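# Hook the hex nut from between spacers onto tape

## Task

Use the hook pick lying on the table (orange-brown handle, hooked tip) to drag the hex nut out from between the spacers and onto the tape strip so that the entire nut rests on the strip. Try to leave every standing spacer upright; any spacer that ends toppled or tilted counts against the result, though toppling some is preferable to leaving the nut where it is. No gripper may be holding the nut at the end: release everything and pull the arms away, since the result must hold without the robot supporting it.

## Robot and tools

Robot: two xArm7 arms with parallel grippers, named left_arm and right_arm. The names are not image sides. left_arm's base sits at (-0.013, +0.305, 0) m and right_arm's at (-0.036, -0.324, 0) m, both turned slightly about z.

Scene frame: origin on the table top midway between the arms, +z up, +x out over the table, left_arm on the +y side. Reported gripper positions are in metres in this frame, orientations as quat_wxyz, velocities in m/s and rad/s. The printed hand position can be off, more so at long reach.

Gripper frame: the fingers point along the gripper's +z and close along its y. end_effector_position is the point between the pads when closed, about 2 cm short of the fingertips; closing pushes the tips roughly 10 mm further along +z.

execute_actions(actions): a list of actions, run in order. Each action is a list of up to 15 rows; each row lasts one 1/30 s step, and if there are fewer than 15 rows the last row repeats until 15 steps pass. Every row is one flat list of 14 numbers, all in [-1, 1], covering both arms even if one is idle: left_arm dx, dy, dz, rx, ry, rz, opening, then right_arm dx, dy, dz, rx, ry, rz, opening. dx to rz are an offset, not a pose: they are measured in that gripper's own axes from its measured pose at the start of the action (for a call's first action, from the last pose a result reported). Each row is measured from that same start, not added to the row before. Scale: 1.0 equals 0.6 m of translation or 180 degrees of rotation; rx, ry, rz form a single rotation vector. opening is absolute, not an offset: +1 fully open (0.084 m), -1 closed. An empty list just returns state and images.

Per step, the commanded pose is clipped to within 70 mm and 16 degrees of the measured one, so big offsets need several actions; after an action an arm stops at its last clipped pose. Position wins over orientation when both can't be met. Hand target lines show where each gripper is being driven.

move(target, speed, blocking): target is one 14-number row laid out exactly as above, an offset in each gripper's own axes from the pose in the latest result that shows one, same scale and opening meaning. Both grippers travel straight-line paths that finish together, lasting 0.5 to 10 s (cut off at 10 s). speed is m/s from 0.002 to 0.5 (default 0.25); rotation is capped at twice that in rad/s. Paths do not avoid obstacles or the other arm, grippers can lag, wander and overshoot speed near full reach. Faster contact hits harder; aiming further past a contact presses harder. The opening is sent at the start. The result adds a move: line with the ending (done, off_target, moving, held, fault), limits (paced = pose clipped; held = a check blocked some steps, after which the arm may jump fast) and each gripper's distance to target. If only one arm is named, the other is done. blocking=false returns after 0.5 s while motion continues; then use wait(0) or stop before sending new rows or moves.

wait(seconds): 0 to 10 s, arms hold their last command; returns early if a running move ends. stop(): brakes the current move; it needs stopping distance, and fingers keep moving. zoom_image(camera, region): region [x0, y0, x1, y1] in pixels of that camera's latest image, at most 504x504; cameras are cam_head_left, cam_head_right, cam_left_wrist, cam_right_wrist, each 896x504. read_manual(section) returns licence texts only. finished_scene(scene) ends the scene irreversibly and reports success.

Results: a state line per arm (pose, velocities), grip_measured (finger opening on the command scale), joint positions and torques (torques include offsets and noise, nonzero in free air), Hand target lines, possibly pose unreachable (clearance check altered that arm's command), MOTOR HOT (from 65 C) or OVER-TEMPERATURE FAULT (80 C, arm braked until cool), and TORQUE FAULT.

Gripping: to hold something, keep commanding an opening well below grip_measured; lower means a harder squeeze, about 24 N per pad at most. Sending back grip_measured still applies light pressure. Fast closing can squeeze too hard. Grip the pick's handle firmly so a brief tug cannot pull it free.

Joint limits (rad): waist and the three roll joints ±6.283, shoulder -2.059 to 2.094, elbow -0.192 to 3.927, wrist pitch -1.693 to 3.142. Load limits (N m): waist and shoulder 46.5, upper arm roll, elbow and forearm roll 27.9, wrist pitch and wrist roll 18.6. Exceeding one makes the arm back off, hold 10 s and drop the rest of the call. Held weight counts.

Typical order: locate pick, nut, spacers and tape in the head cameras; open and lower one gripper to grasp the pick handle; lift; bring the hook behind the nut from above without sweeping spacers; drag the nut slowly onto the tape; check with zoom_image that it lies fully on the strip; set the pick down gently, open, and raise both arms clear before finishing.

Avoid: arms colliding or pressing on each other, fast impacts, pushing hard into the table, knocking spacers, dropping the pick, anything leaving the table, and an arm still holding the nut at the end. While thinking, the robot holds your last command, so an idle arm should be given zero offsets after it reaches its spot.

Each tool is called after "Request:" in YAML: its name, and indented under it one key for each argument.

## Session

Request:
execute_actions:
  actions: []

Scene clock: 0.00 s.
left_arm: end_effector_position=(-0.0633, +0.7021, +0.1821) grip_measured=+1.00 end_effector_quat_wxyz=(+0.006, +0.963, -0.269, -0.011) end_effector_velocity=(+0.000, -0.000, -0.000) end_effector_angular_velocity=(-0.001, -0.001, +0.001) | right_arm: end_effector_position=(+0.4354, -0.0844, +0.2640) grip_measured=+1.00 end_effector_quat_wxyz=(+0.625, -0.110, +0.714, +0.295) end_effector_velocity=(-0.000, -0.000, +0.000) end_effector_angular_velocity=(-0.000, -0.000, -0.000)
Joint positions: left_arm=[ 1.313 -0.185  0.181  0.784  0.07   0.97   2.18   0.084] | right_arm=[ 0.293 -0.163 -0.01   0.527  2.887  0.853  0.448  0.084]
Joint velocities: left_arm=[ 0.    -0.     0.    -0.001 -0.001  0.001 -0.     0.   ] | right_arm=[-0.    -0.001  0.    -0.    -0.    -0.001  0.     0.   ]
Joint torques (N m, as the arm reports them, + toward a larger angle): no reading
Hand target (left_arm): -0.063, +0.702, +0.182; +0.006, +0.963, -0.269, -0.011
Hand target (right_arm): +0.435, -0.084, +0.264; +0.625, -0.110, +0.714, +0.295

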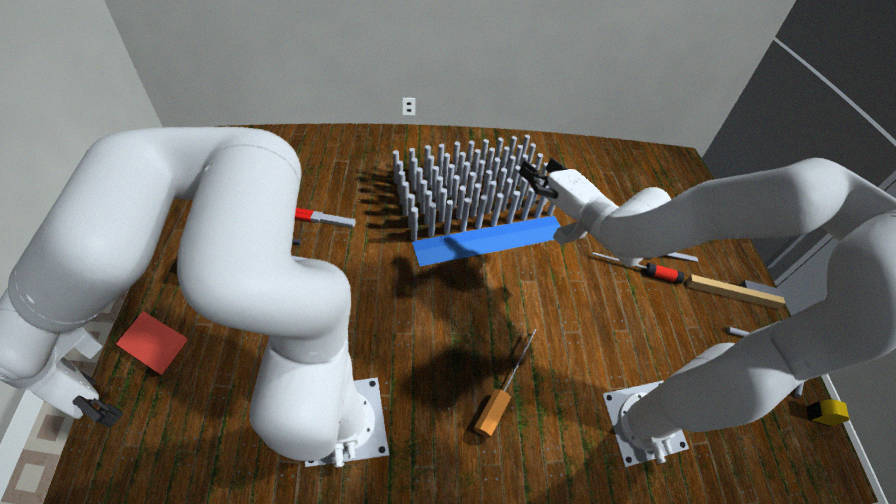

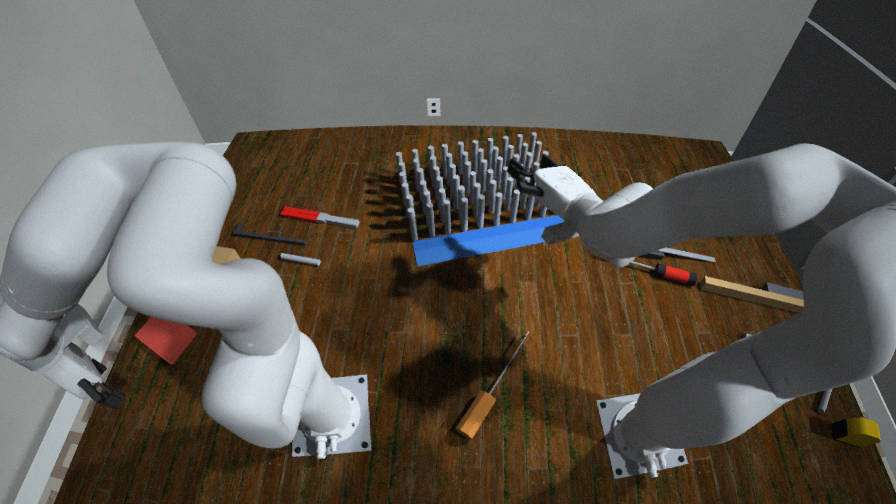

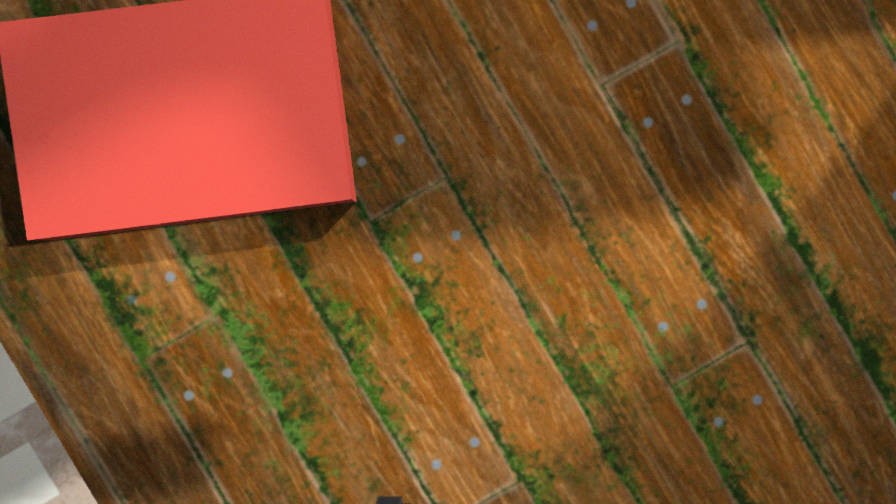

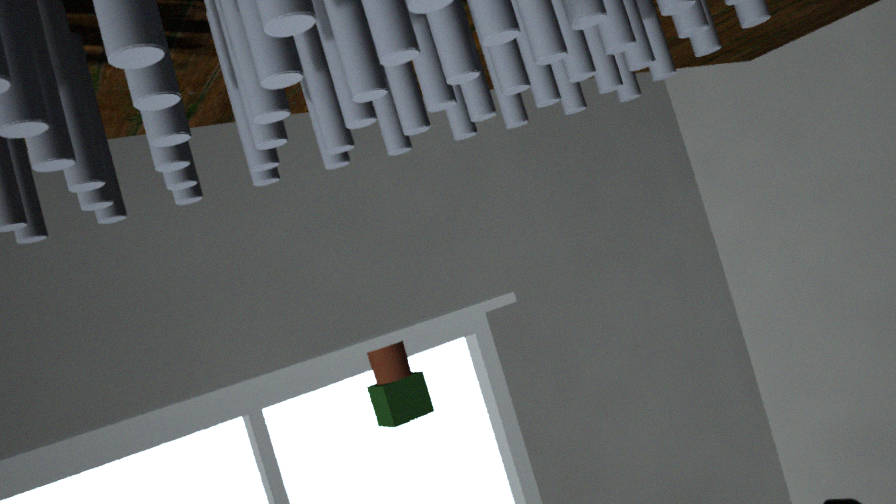

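Request:
move:
  target: [0.665,0.09,-0.113,0,0,0,1,-0.079,-0.011,0.146,0.518,0.185,0.464,1]

Scene clock: 28.40 s.
left_arm: end_effector_position=(+0.2522, +0.4504, +0.2434) grip_measured=+1.00 end_effector_quat_wxyz=(+0.005, +0.963, -0.269, -0.011) end_effector_velocity=(+0.001, -0.001, +0.000) end_effector_angular_velocity=(+0.001, -0.000, -0.001) | right_arm: end_effector_position=(+0.5219, -0.0511, +0.3058) grip_measured=+1.00 end_effector_quat_wxyz=(+0.002, +0.709, +0.705, +0.004) end_effector_velocity=(+0.001, -0.001, +0.003) end_effector_angular_velocity=(-0.001, +0.007, -0.005)
Joint positions: left_arm=[ 0.899 -0.661 -0.479  0.653 -0.287  1.291  1.326  0.084] | right_arm=[ 0.242  0.558  0.155  2.098  6.199  1.538 -1.069  0.084]
Joint velocities: left_arm=[-0.001  0.    -0.002  0.001 -0.001  0.    -0.002  0.   ] | right_arm=[ 0.001  0.016 -0.001  0.035  0.001  0.025  0.002  0.   ]
Joint torques (N m, as the arm reports them, + toward a larger angle): left_arm=[-0.83 -2.71  5.1  21.12  0.61 -0.87 -0.41] | right_arm=[ -0.08 -32.37   1.44  13.98  -0.09  -1.77   0.53]
Hand target (left_arm): +0.252, +0.450, +0.243; +0.005, +0.963, -0.269, -0.011
Hand target (right_arm): +0.522, -0.051, +0.306; +0.002, +0.710, +0.705, +0.003
Off the commanded pose (left_arm): 0.001 m, 0 deg.
Off the commanded pose (right_arm): 0.003 m, 0 deg.
move: done

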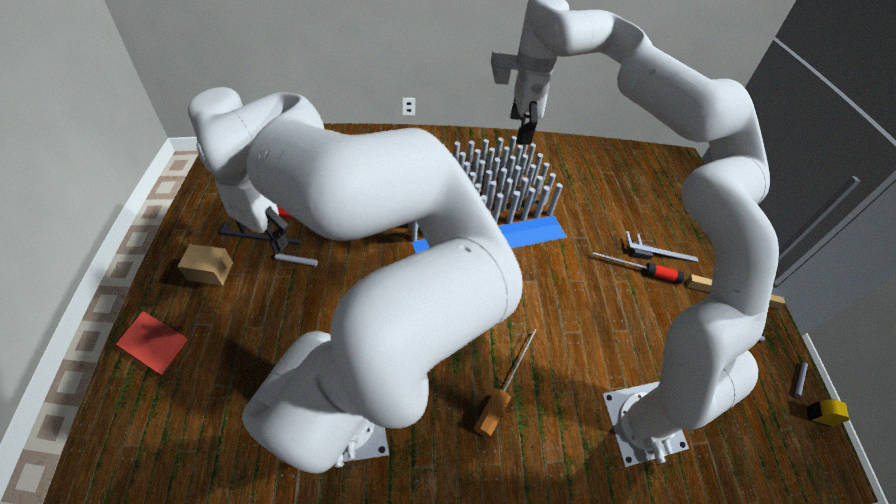

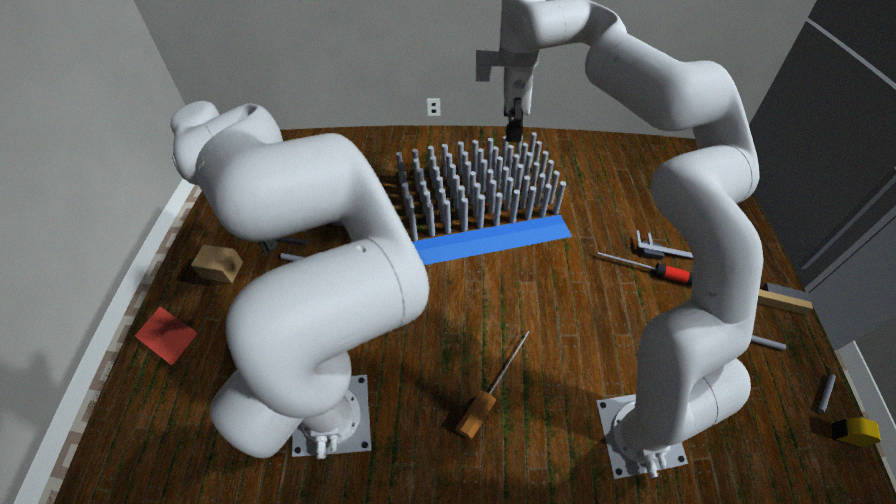

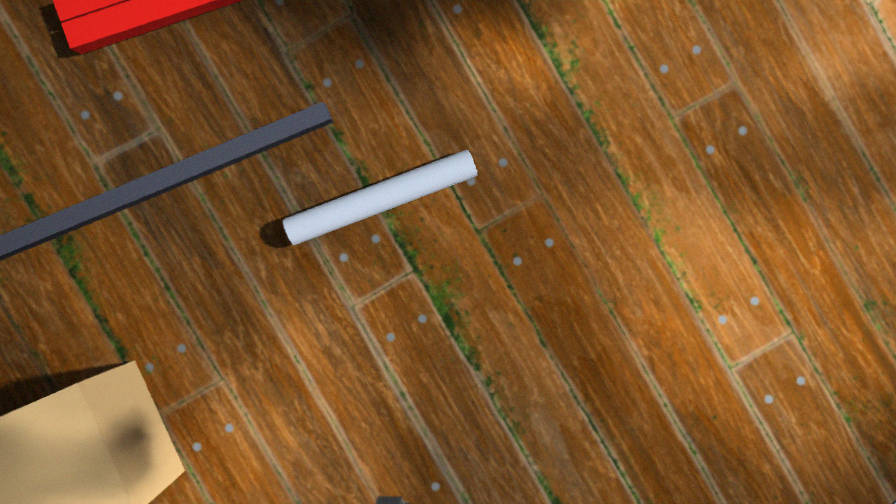

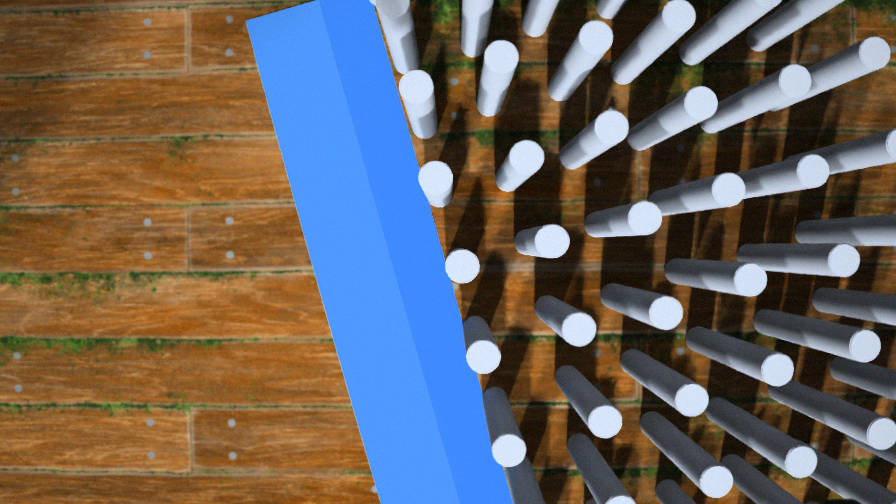

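Request:
move:
  target: [0.216,0.454,0,0,0,0,1,0,0.11,0,0,0,0,1]

Request:
move:
  target: [-0.176,0.36,0.09,0,0,0,1,0,0,0,0,0,0,1]

Scene clock: 35.40 s.
left_arm: end_effector_position=(+0.2226, +0.1505, +0.2452) grip_measured=+1.00 end_effector_quat_wxyz=(+0.006, +0.963, -0.269, -0.011) end_effector_velocity=(+0.000, -0.003, +0.001) end_effector_angular_velocity=(+0.002, -0.002, -0.003) | right_arm: end_effector_position=(+0.5875, -0.0521, +0.3061) grip_measured=+1.00 end_effector_quat_wxyz=(+0.015, +0.709, +0.704, +0.039) end_effector_velocity=(+0.001, -0.000, +0.000) end_effector_angular_velocity=(+0.000, -0.003, -0.001)
Joint positions: left_arm=[ 0.462 -1.126 -0.81   0.66  -0.714  1.638  0.729  0.084] | right_arm=[ 0.261  0.922  0.125  2.703  6.179  1.7   -1.129  0.084]
Joint velocities: left_arm=[-0.002 -0.001 -0.005  0.006 -0.003  0.    -0.005 -0.   ] | right_arm=[ 0.002  0.    -0.012  0.001  0.009 -0.002 -0.002  0.   ]
Joint torques (N m, as the arm reports them, + toward a larger angle): left_arm=[-0.66 10.17 12.17 16.03  1.13 -1.28 -0.14] | right_arm=[ -0.75 -36.83   0.61  12.67  -0.31  -1.95   0.53]
Hand target (left_arm): +0.223, +0.150, +0.245; +0.005, +0.963, -0.270, -0.011
Hand target (right_arm): +0.588, -0.052, +0.306; +0.015, +0.709, +0.704, +0.039
Off the commanded pose (left_arm): 0.001 m, 0 deg.
Off the commanded pose (right_arm): 0.001 m, 4 deg.
elbow stopped short (right arm): the move would have taken joint 4 (elbow) straighter than the controller allows; a more bent joint 4 avoids this.
move: off_target (right_arm)

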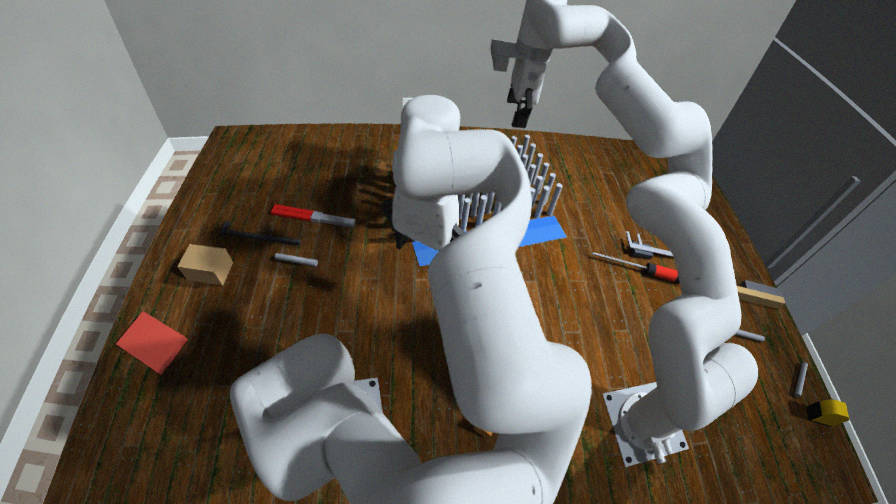

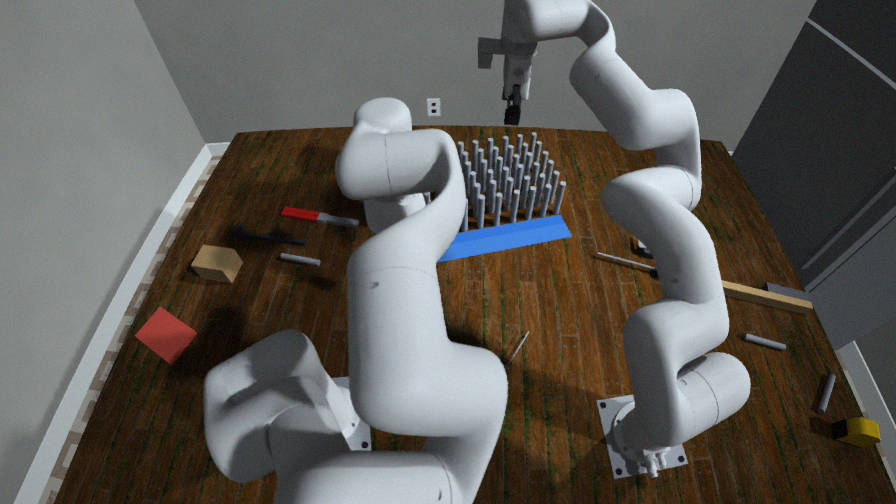

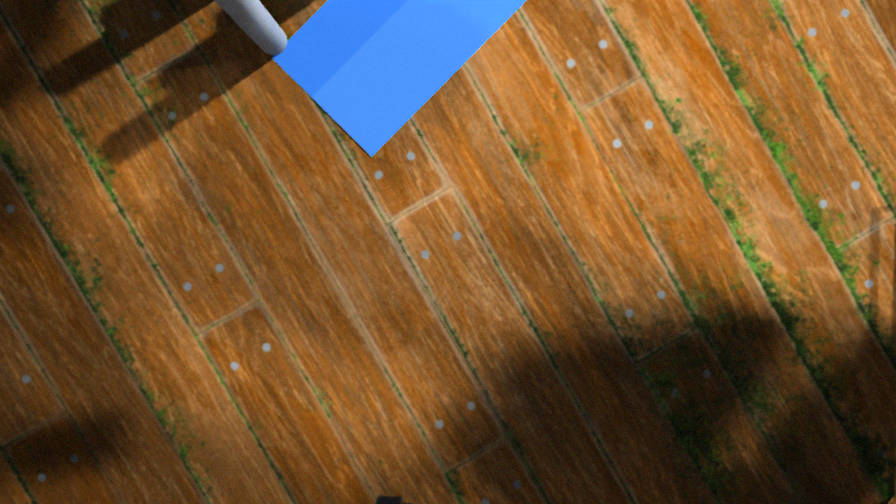

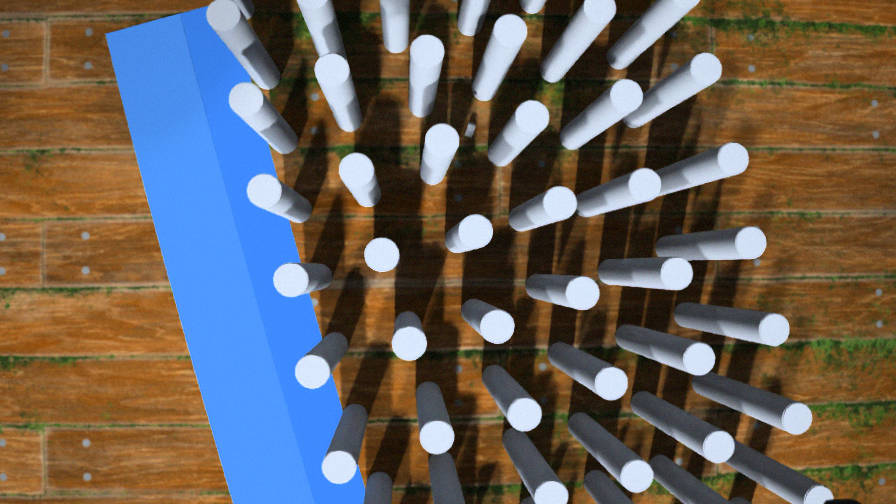

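Scene clock: 36.93 s.
left_arm: end_effector_position=(+0.0195, +0.0200, +0.1965) grip_measured=+1.00 end_effector_quat_wxyz=(+0.006, +0.963, -0.269, -0.011) end_effector_velocity=(-0.002, -0.002, +0.000) end_effector_angular_velocity=(-0.000, -0.004, -0.005) | right_arm: end_effector_position=(+0.5875, -0.0521, +0.3061) grip_measured=+1.00 end_effector_quat_wxyz=(+0.015, +0.709, +0.704, +0.039) end_effector_velocity=(-0.000, -0.000, -0.000) end_effector_angular_velocity=(-0.001, +0.001, +0.000)
Joint positions: left_arm=[-0.068 -1.602 -0.934  0.601 -1.055  1.962  0.145  0.084] | right_arm=[ 0.261  0.922  0.125  2.703  6.179  1.7   -1.129  0.084]
Joint velocities: left_arm=[-0.004 -0.004 -0.002  0.005 -0.005  0.001 -0.005 -0.   ] | right_arm=[ 0.     0.    -0.001 -0.     0.     0.001 -0.    -0.   ]
Joint torques (N m, as the arm reports them, + toward a larger angle): left_arm=[-0.97 15.54 14.9   9.01  1.11 -1.26  0.09] | right_arm=[ -0.31 -36.28   0.7   12.84  -0.14  -1.97   0.61]
Hand target (left_arm): +0.019, +0.020, +0.196; +0.005, +0.963, -0.269, -0.011
Hand target (right_arm): +0.587, -0.052, +0.306; +0.015, +0.709, +0.704, +0.039
Off the commanded pose (left_arm): 0.001 m, 0 deg.
Off the commanded pose (right_arm): 0.000 m, 0 deg.
move: done

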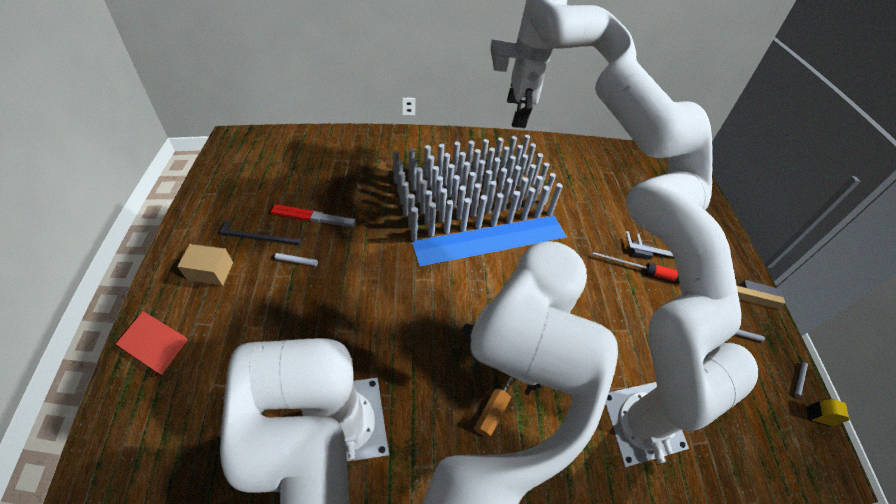

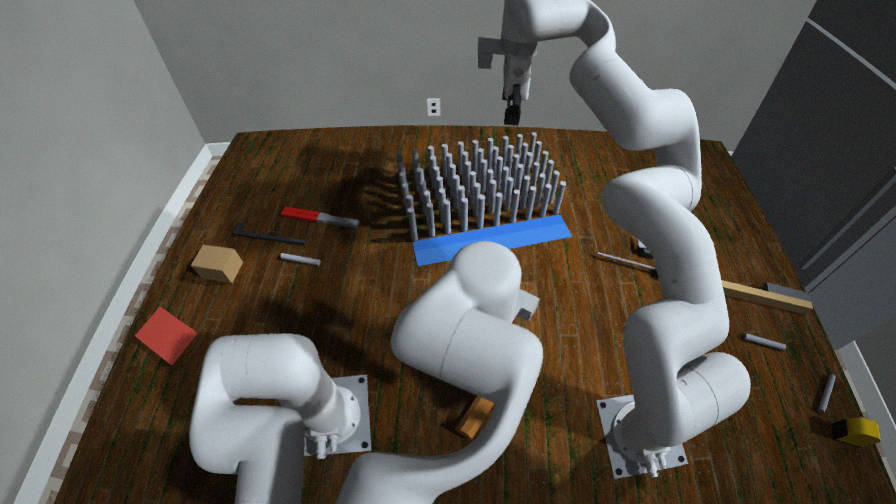

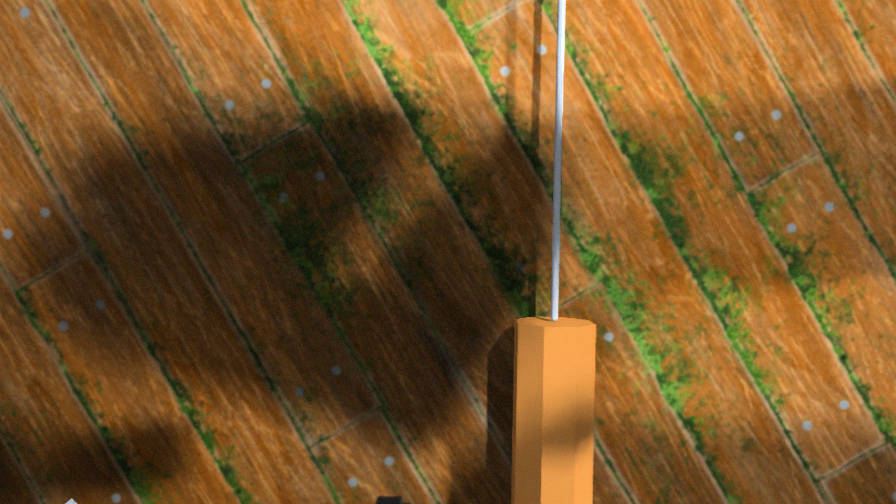

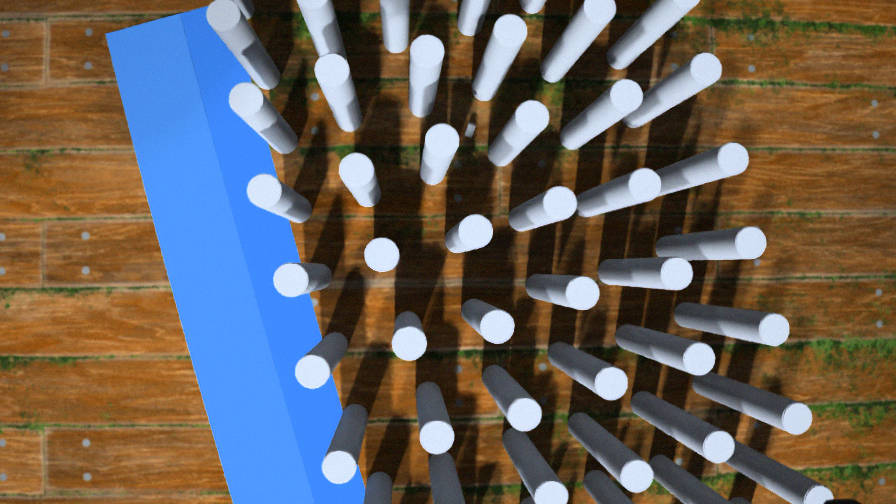

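Request:
move:
  target: [-0.035,0.029,0.285,0,0,0.008,1,0.095,-0.09,0.05,0.02,0,0,-1]
  speed: 0.15

Request:
zoom_image:
  camera: "cam_right_wrist"
  region: [400,150,700,350]

Scene clock: 51.53 s.
left_arm: end_effector_position=(-0.0116, +0.0148, +0.0263) grip_measured=+1.00 end_effector_quat_wxyz=(+0.006, +0.960, -0.281, -0.012) end_effector_velocity=(-0.000, +0.001, -0.002) end_effector_angular_velocity=(+0.003, -0.000, -0.000) | right_arm: end_effector_position=(+0.5359, +0.0063, +0.2740) grip_measured=-1.00 end_effector_quat_wxyz=(-0.007, +0.709, +0.705, +0.017) end_effector_velocity=(-0.001, +0.001, -0.003) end_effector_angular_velocity=(-0.002, +0.004, +0.003)
Joint positions: left_arm=[-0.37  -1.808 -1.517  0.387 -1.631  1.83  -0.02   0.084] | right_arm=[ 0.319  0.728  0.156  2.277  6.2    1.525 -1.009  0.   ]
Joint velocities: left_arm=[-0.003  0.    -0.008  0.    -0.004 -0.002 -0.002 -0.   ] | right_arm=[ 0.001  0.001  0.002 -0.005 -0.001 -0.002  0.001  0.   ]
Joint torques (N m, as the arm reports them, + toward a larger angle): left_arm=[-0.79 12.94 14.28 -1.22  0.82 -1.35 -0.34] | right_arm=[ -0.64 -35.09   1.3   13.97  -0.27  -1.95   0.58]
Hand target (left_arm): -0.012, +0.015, +0.026; +0.006, +0.960, -0.281, -0.012
Hand target (right_arm): +0.536, +0.006, +0.274; -0.007, +0.709, +0.705, +0.017
Off the commanded pose (left_arm): 0.000 m, 0 deg.
Off the commanded pose (right_arm): 0.000 m, 0 deg.
move: done

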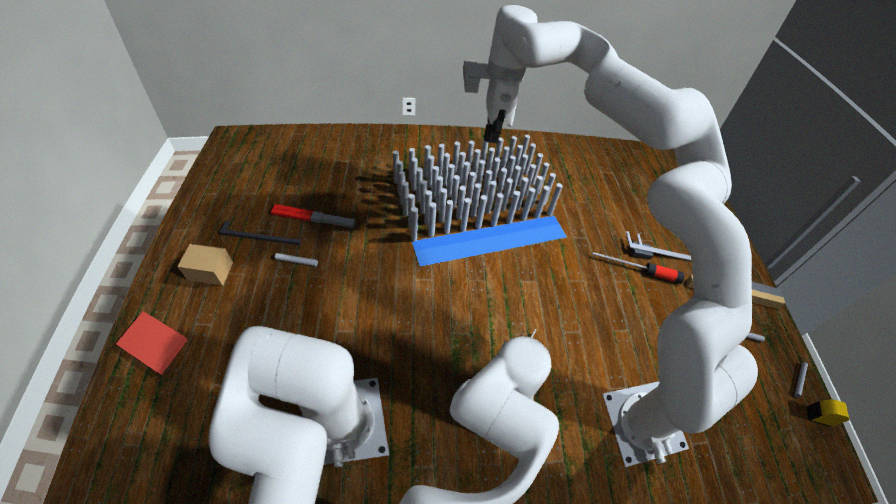

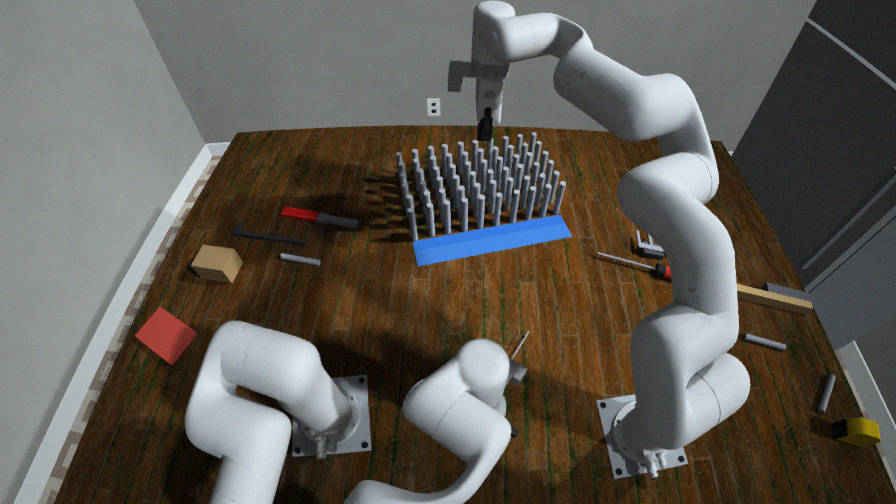

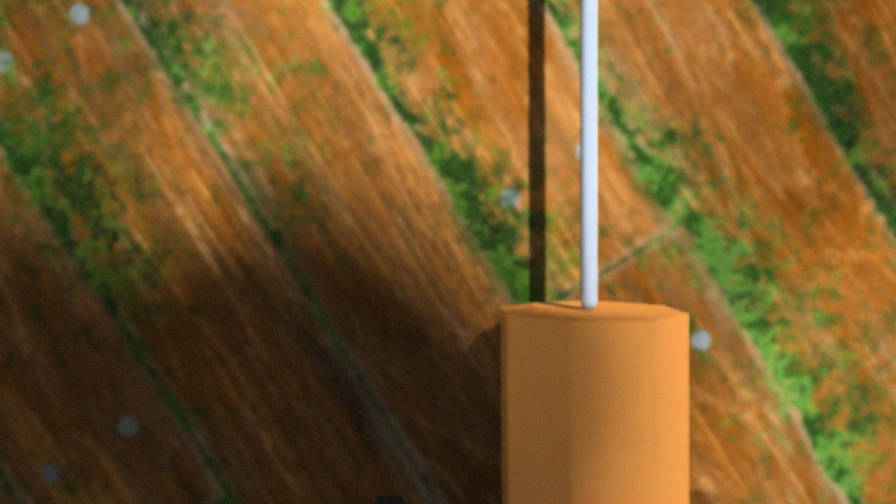

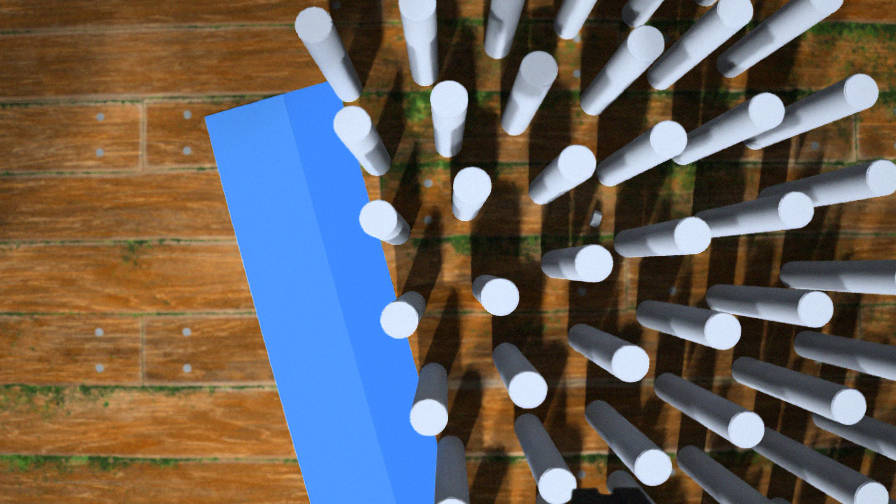

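Region (400, 150, 700, 350) of cam_right_wrist's 896x504 image, scaled by 1.680, with more detail than that image has.

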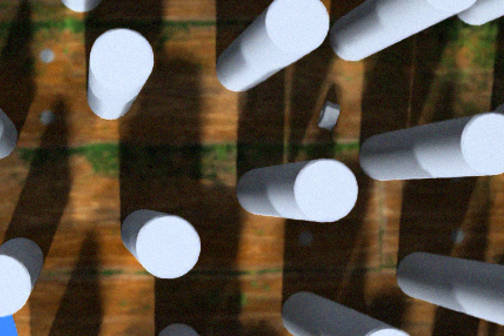

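Request:
move:
  target: [0,0,0.002,0,0,0,-0.6,0,0,0,0,0,0,-1]

Request:
move:
  target: [0,0,-0.035,0,0,0,-0.6,0,0,0,0,0,0,-1]
  speed: 0.1

Request:
move:
  target: [0.325,-0.172,0,0,0,-0.264,-0.6,0,0,0,0,0,0,-1]
  speed: 0.18

Scene clock: 68.13 s.
left_arm: end_effector_position=(-0.0116, +0.0147, +0.0256) grip_measured=-0.18 end_effector_quat_wxyz=(+0.007, +0.960, -0.281, -0.012) end_effector_velocity=(-0.000, -0.000, -0.000) end_effector_angular_velocity=(-0.000, +0.000, -0.001) | right_arm: end_effector_position=(+0.5359, +0.0063, +0.2740) grip_measured=-1.00 end_effector_quat_wxyz=(-0.007, +0.709, +0.705, +0.017) end_effector_velocity=(-0.000, +0.000, -0.000) end_effector_angular_velocity=(-0.001, +0.000, +0.001)
Joint positions: left_arm=[-0.372 -1.808 -1.52   0.386 -1.635  1.828 -0.021  0.036] | right_arm=[ 0.319  0.728  0.156  2.277  6.2    1.525 -1.009  0.   ]
Joint velocities: left_arm=[-0.     0.    -0.002  0.001 -0.002 -0.001  0.     0.   ] | right_arm=[ 0.     0.001  0.    -0.    -0.001 -0.     0.     0.   ]
Joint torques (N m, as the arm reports them, + toward a larger angle): left_arm=[ 0.25 12.58  9.55  0.76 -0.39 -1.34  0.12] | right_arm=[ -0.49 -34.93   1.36  13.58   0.    -1.95   0.59]
Hand target (left_arm): -0.012, +0.015, +0.025; +0.006, +0.960, -0.281, -0.012
Hand target (right_arm): +0.536, +0.006, +0.274; -0.007, +0.709, +0.705, +0.017
Off the commanded pose (left_arm): 0.000 m, 0 deg.
Off the commanded pose (right_arm): 0.000 m, 0 deg.
move: done

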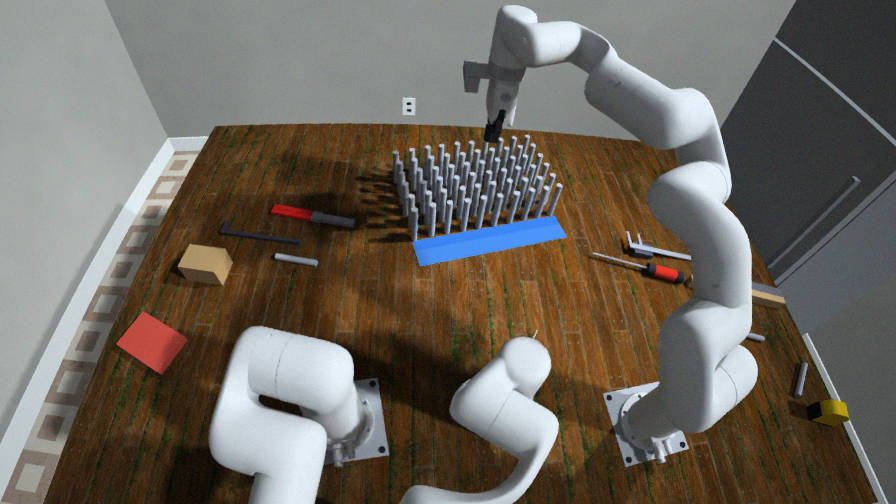

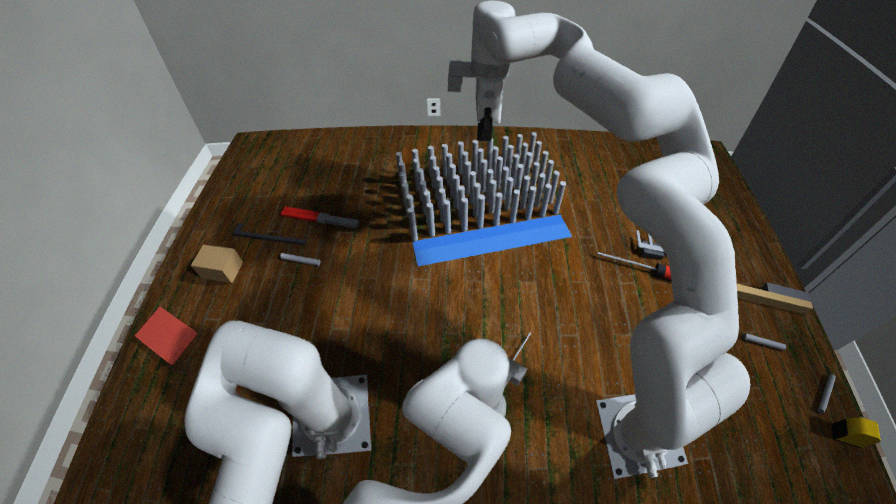

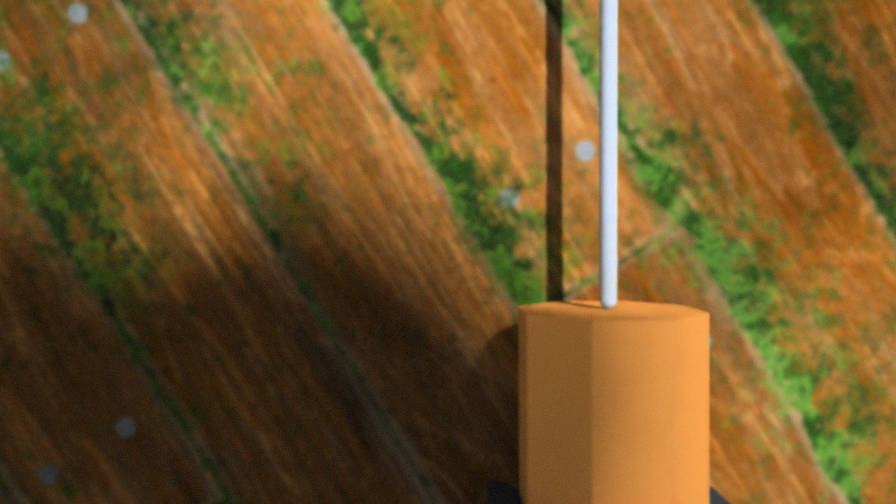

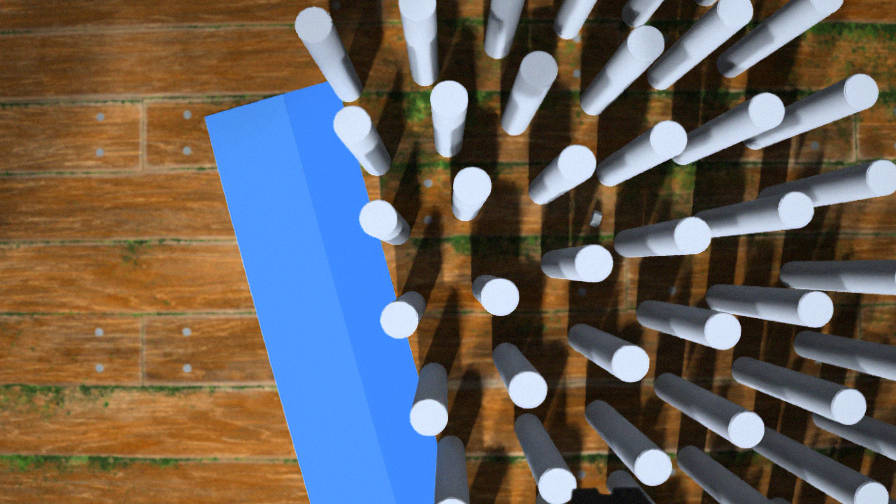

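Scene clock: 68.93 s.
left_arm: end_effector_position=(-0.0111, +0.0149, +0.0464) grip_measured=-0.19 end_effector_quat_wxyz=(+0.006, +0.960, -0.281, -0.012) end_effector_velocity=(-0.001, -0.000, +0.001) end_effector_angular_velocity=(+0.000, +0.003, -0.002) | right_arm: end_effector_position=(+0.5359, +0.0063, +0.2740) grip_measured=-1.00 end_effector_quat_wxyz=(-0.007, +0.709, +0.705, +0.017) end_effector_velocity=(-0.000, -0.000, -0.000) end_effector_angular_velocity=(+0.000, +0.001, -0.001)
Joint positions: left_arm=[-0.345 -1.804 -1.435  0.395 -1.557  1.857 -0.004  0.036] | right_arm=[ 0.319  0.728  0.156  2.277  6.2    1.525 -1.009  0.   ]
Joint velocities: left_arm=[ 0.002  0.001  0.006  0.002  0.004  0.004  0.001 -0.   ] | right_arm=[-0.    -0.    -0.    -0.     0.001  0.     0.     0.   ]
Joint torques (N m, as the arm reports them, + toward a larger angle): left_arm=[-0.49 13.43 14.58 -0.36  0.94 -1.65 -0.24] | right_arm=[ -0.37 -35.15   1.41  13.87  -0.06  -1.77   0.59]
Hand target (left_arm): -0.011, +0.015, +0.047; +0.007, +0.960, -0.281, -0.012
Hand target (right_arm): +0.536, +0.006, +0.274; -0.007, +0.709, +0.705, +0.017
Off the commanded pose (left_arm): 0.000 m, 0 deg.
Off the commanded pose (right_arm): 0.000 m, 0 deg.
move: done

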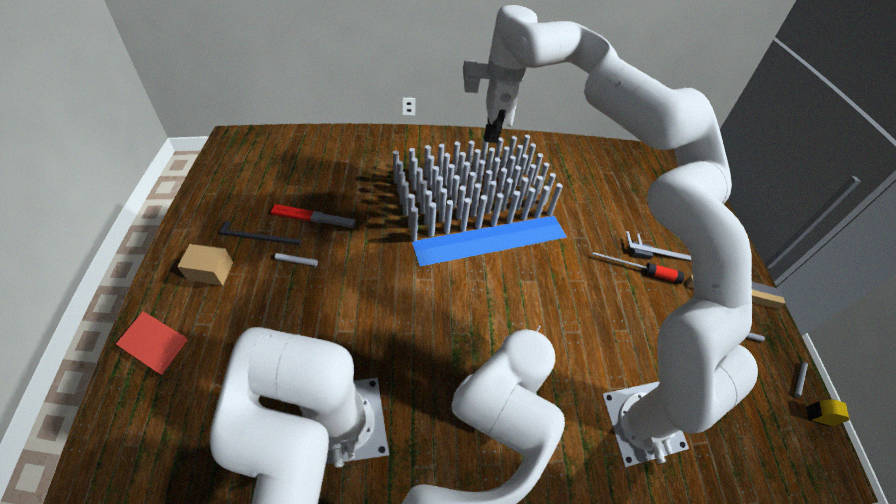

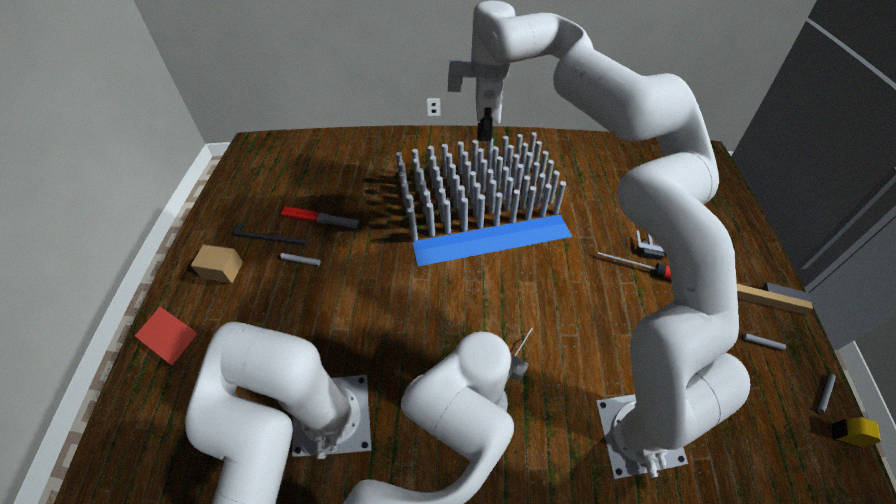

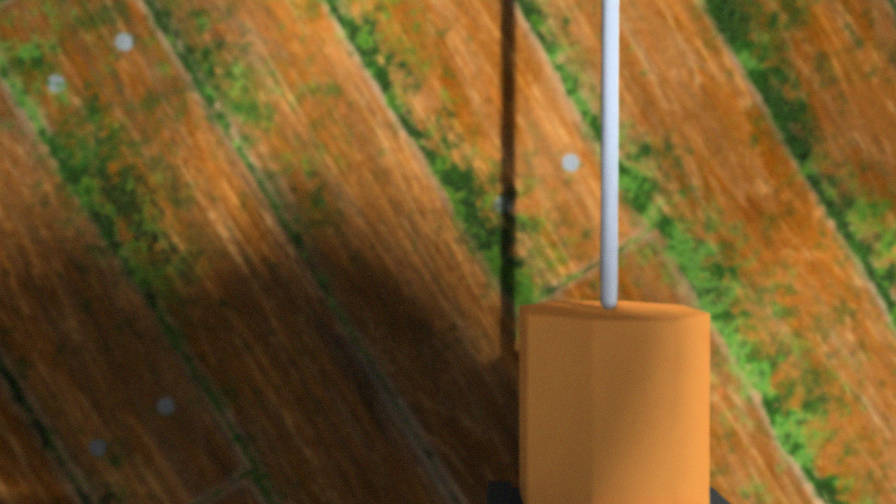

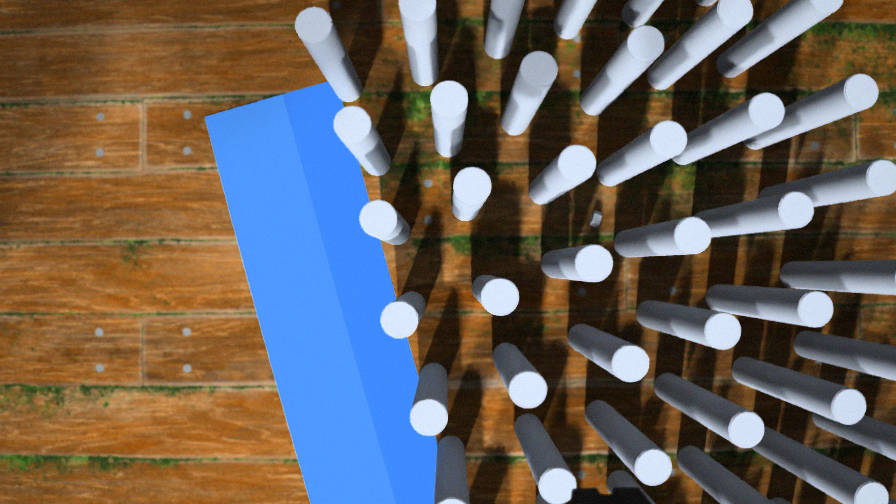

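Scene clock: 71.67 s.
left_arm: end_effector_position=(+0.2087, -0.0027, +0.0409) grip_measured=-0.19 end_effector_quat_wxyz=(+0.001, +0.992, +0.129, -0.014) end_effector_velocity=(+0.002, +0.000, -0.001) end_effector_angular_velocity=(+0.000, +0.001, +0.008) | right_arm: end_effector_position=(+0.5359, +0.0063, +0.2740) grip_measured=-1.00 end_effector_quat_wxyz=(-0.007, +0.709, +0.705, +0.017) end_effector_velocity=(-0.000, +0.001, -0.000) end_effector_angular_velocity=(+0.000, +0.001, +0.001)
Joint positions: left_arm=[ 0.538 -1.728 -1.448  0.706 -1.587  1.796 -0.256  0.036] | right_arm=[ 0.319  0.728  0.156  2.277  6.2    1.525 -1.009  0.   ]
Joint velocities: left_arm=[ 0.007  0.001 -0.002  0.003 -0.001 -0.001 -0.004 -0.   ] | right_arm=[ 0.001  0.     0.001 -0.     0.    -0.     0.     0.   ]
Joint torques (N m, as the arm reports them, + toward a larger angle): left_arm=[-0.96 16.94 18.48 -0.42  1.09 -1.4  -0.37] | right_arm=[ -0.36 -34.95   1.59  13.68  -0.12  -1.87   0.42]
Hand target (left_arm): +0.209, -0.003, +0.041; +0.001, +0.992, +0.129, -0.014
Hand target (right_arm): +0.536, +0.006, +0.274; -0.007, +0.709, +0.705, +0.017
Off the commanded pose (left_arm): 0.001 m, 0 deg.
Off the commanded pose (right_arm): 0.000 m, 0 deg.
move: done

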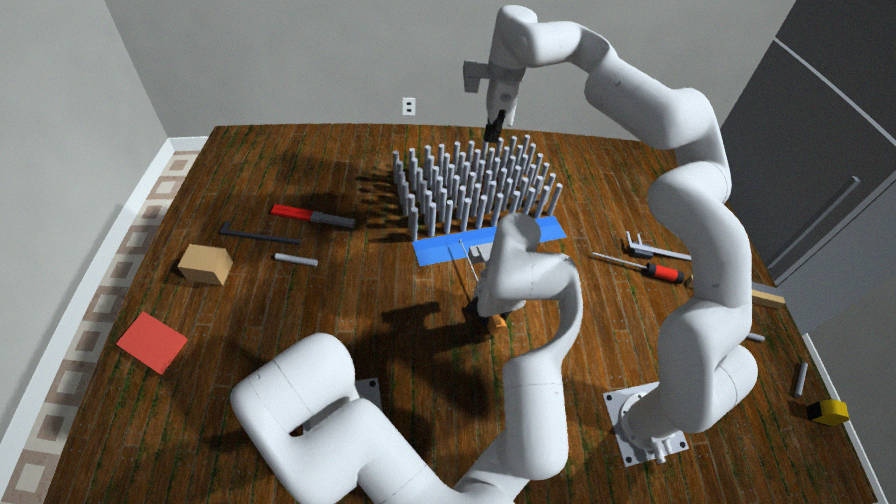

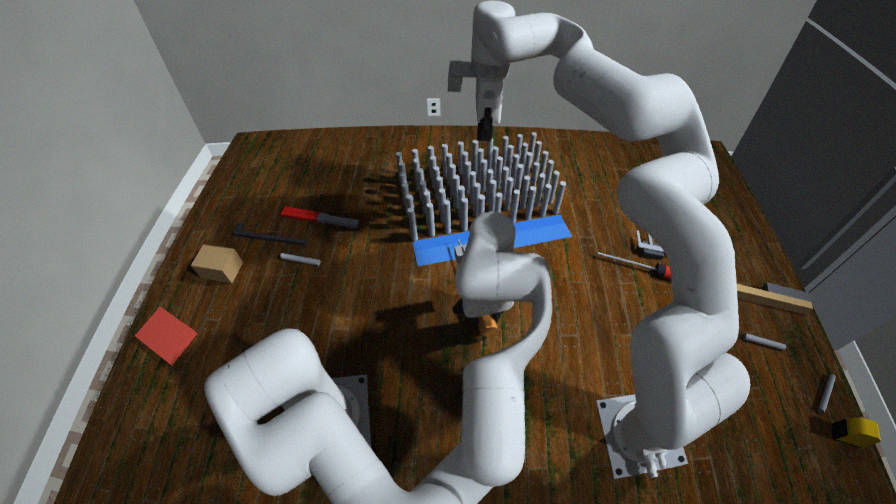

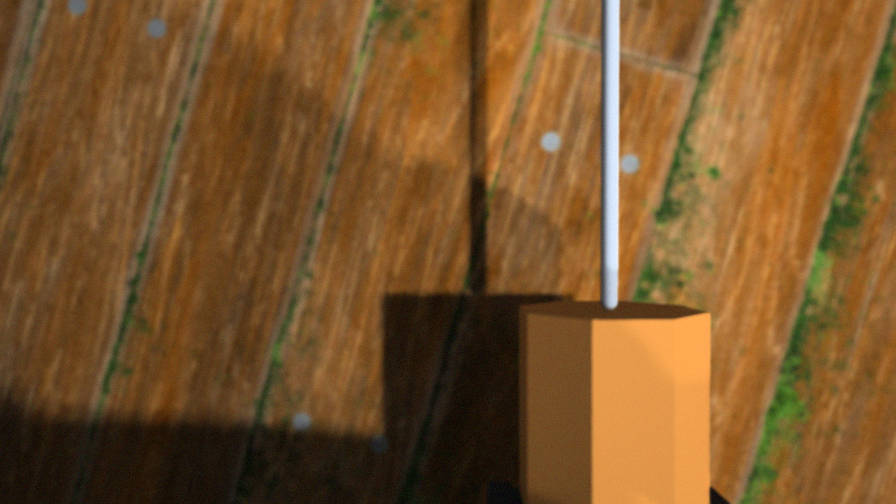

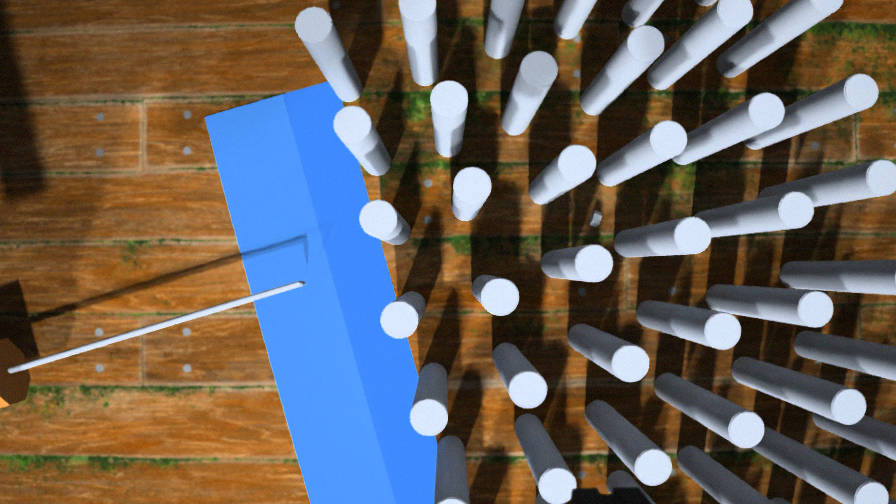

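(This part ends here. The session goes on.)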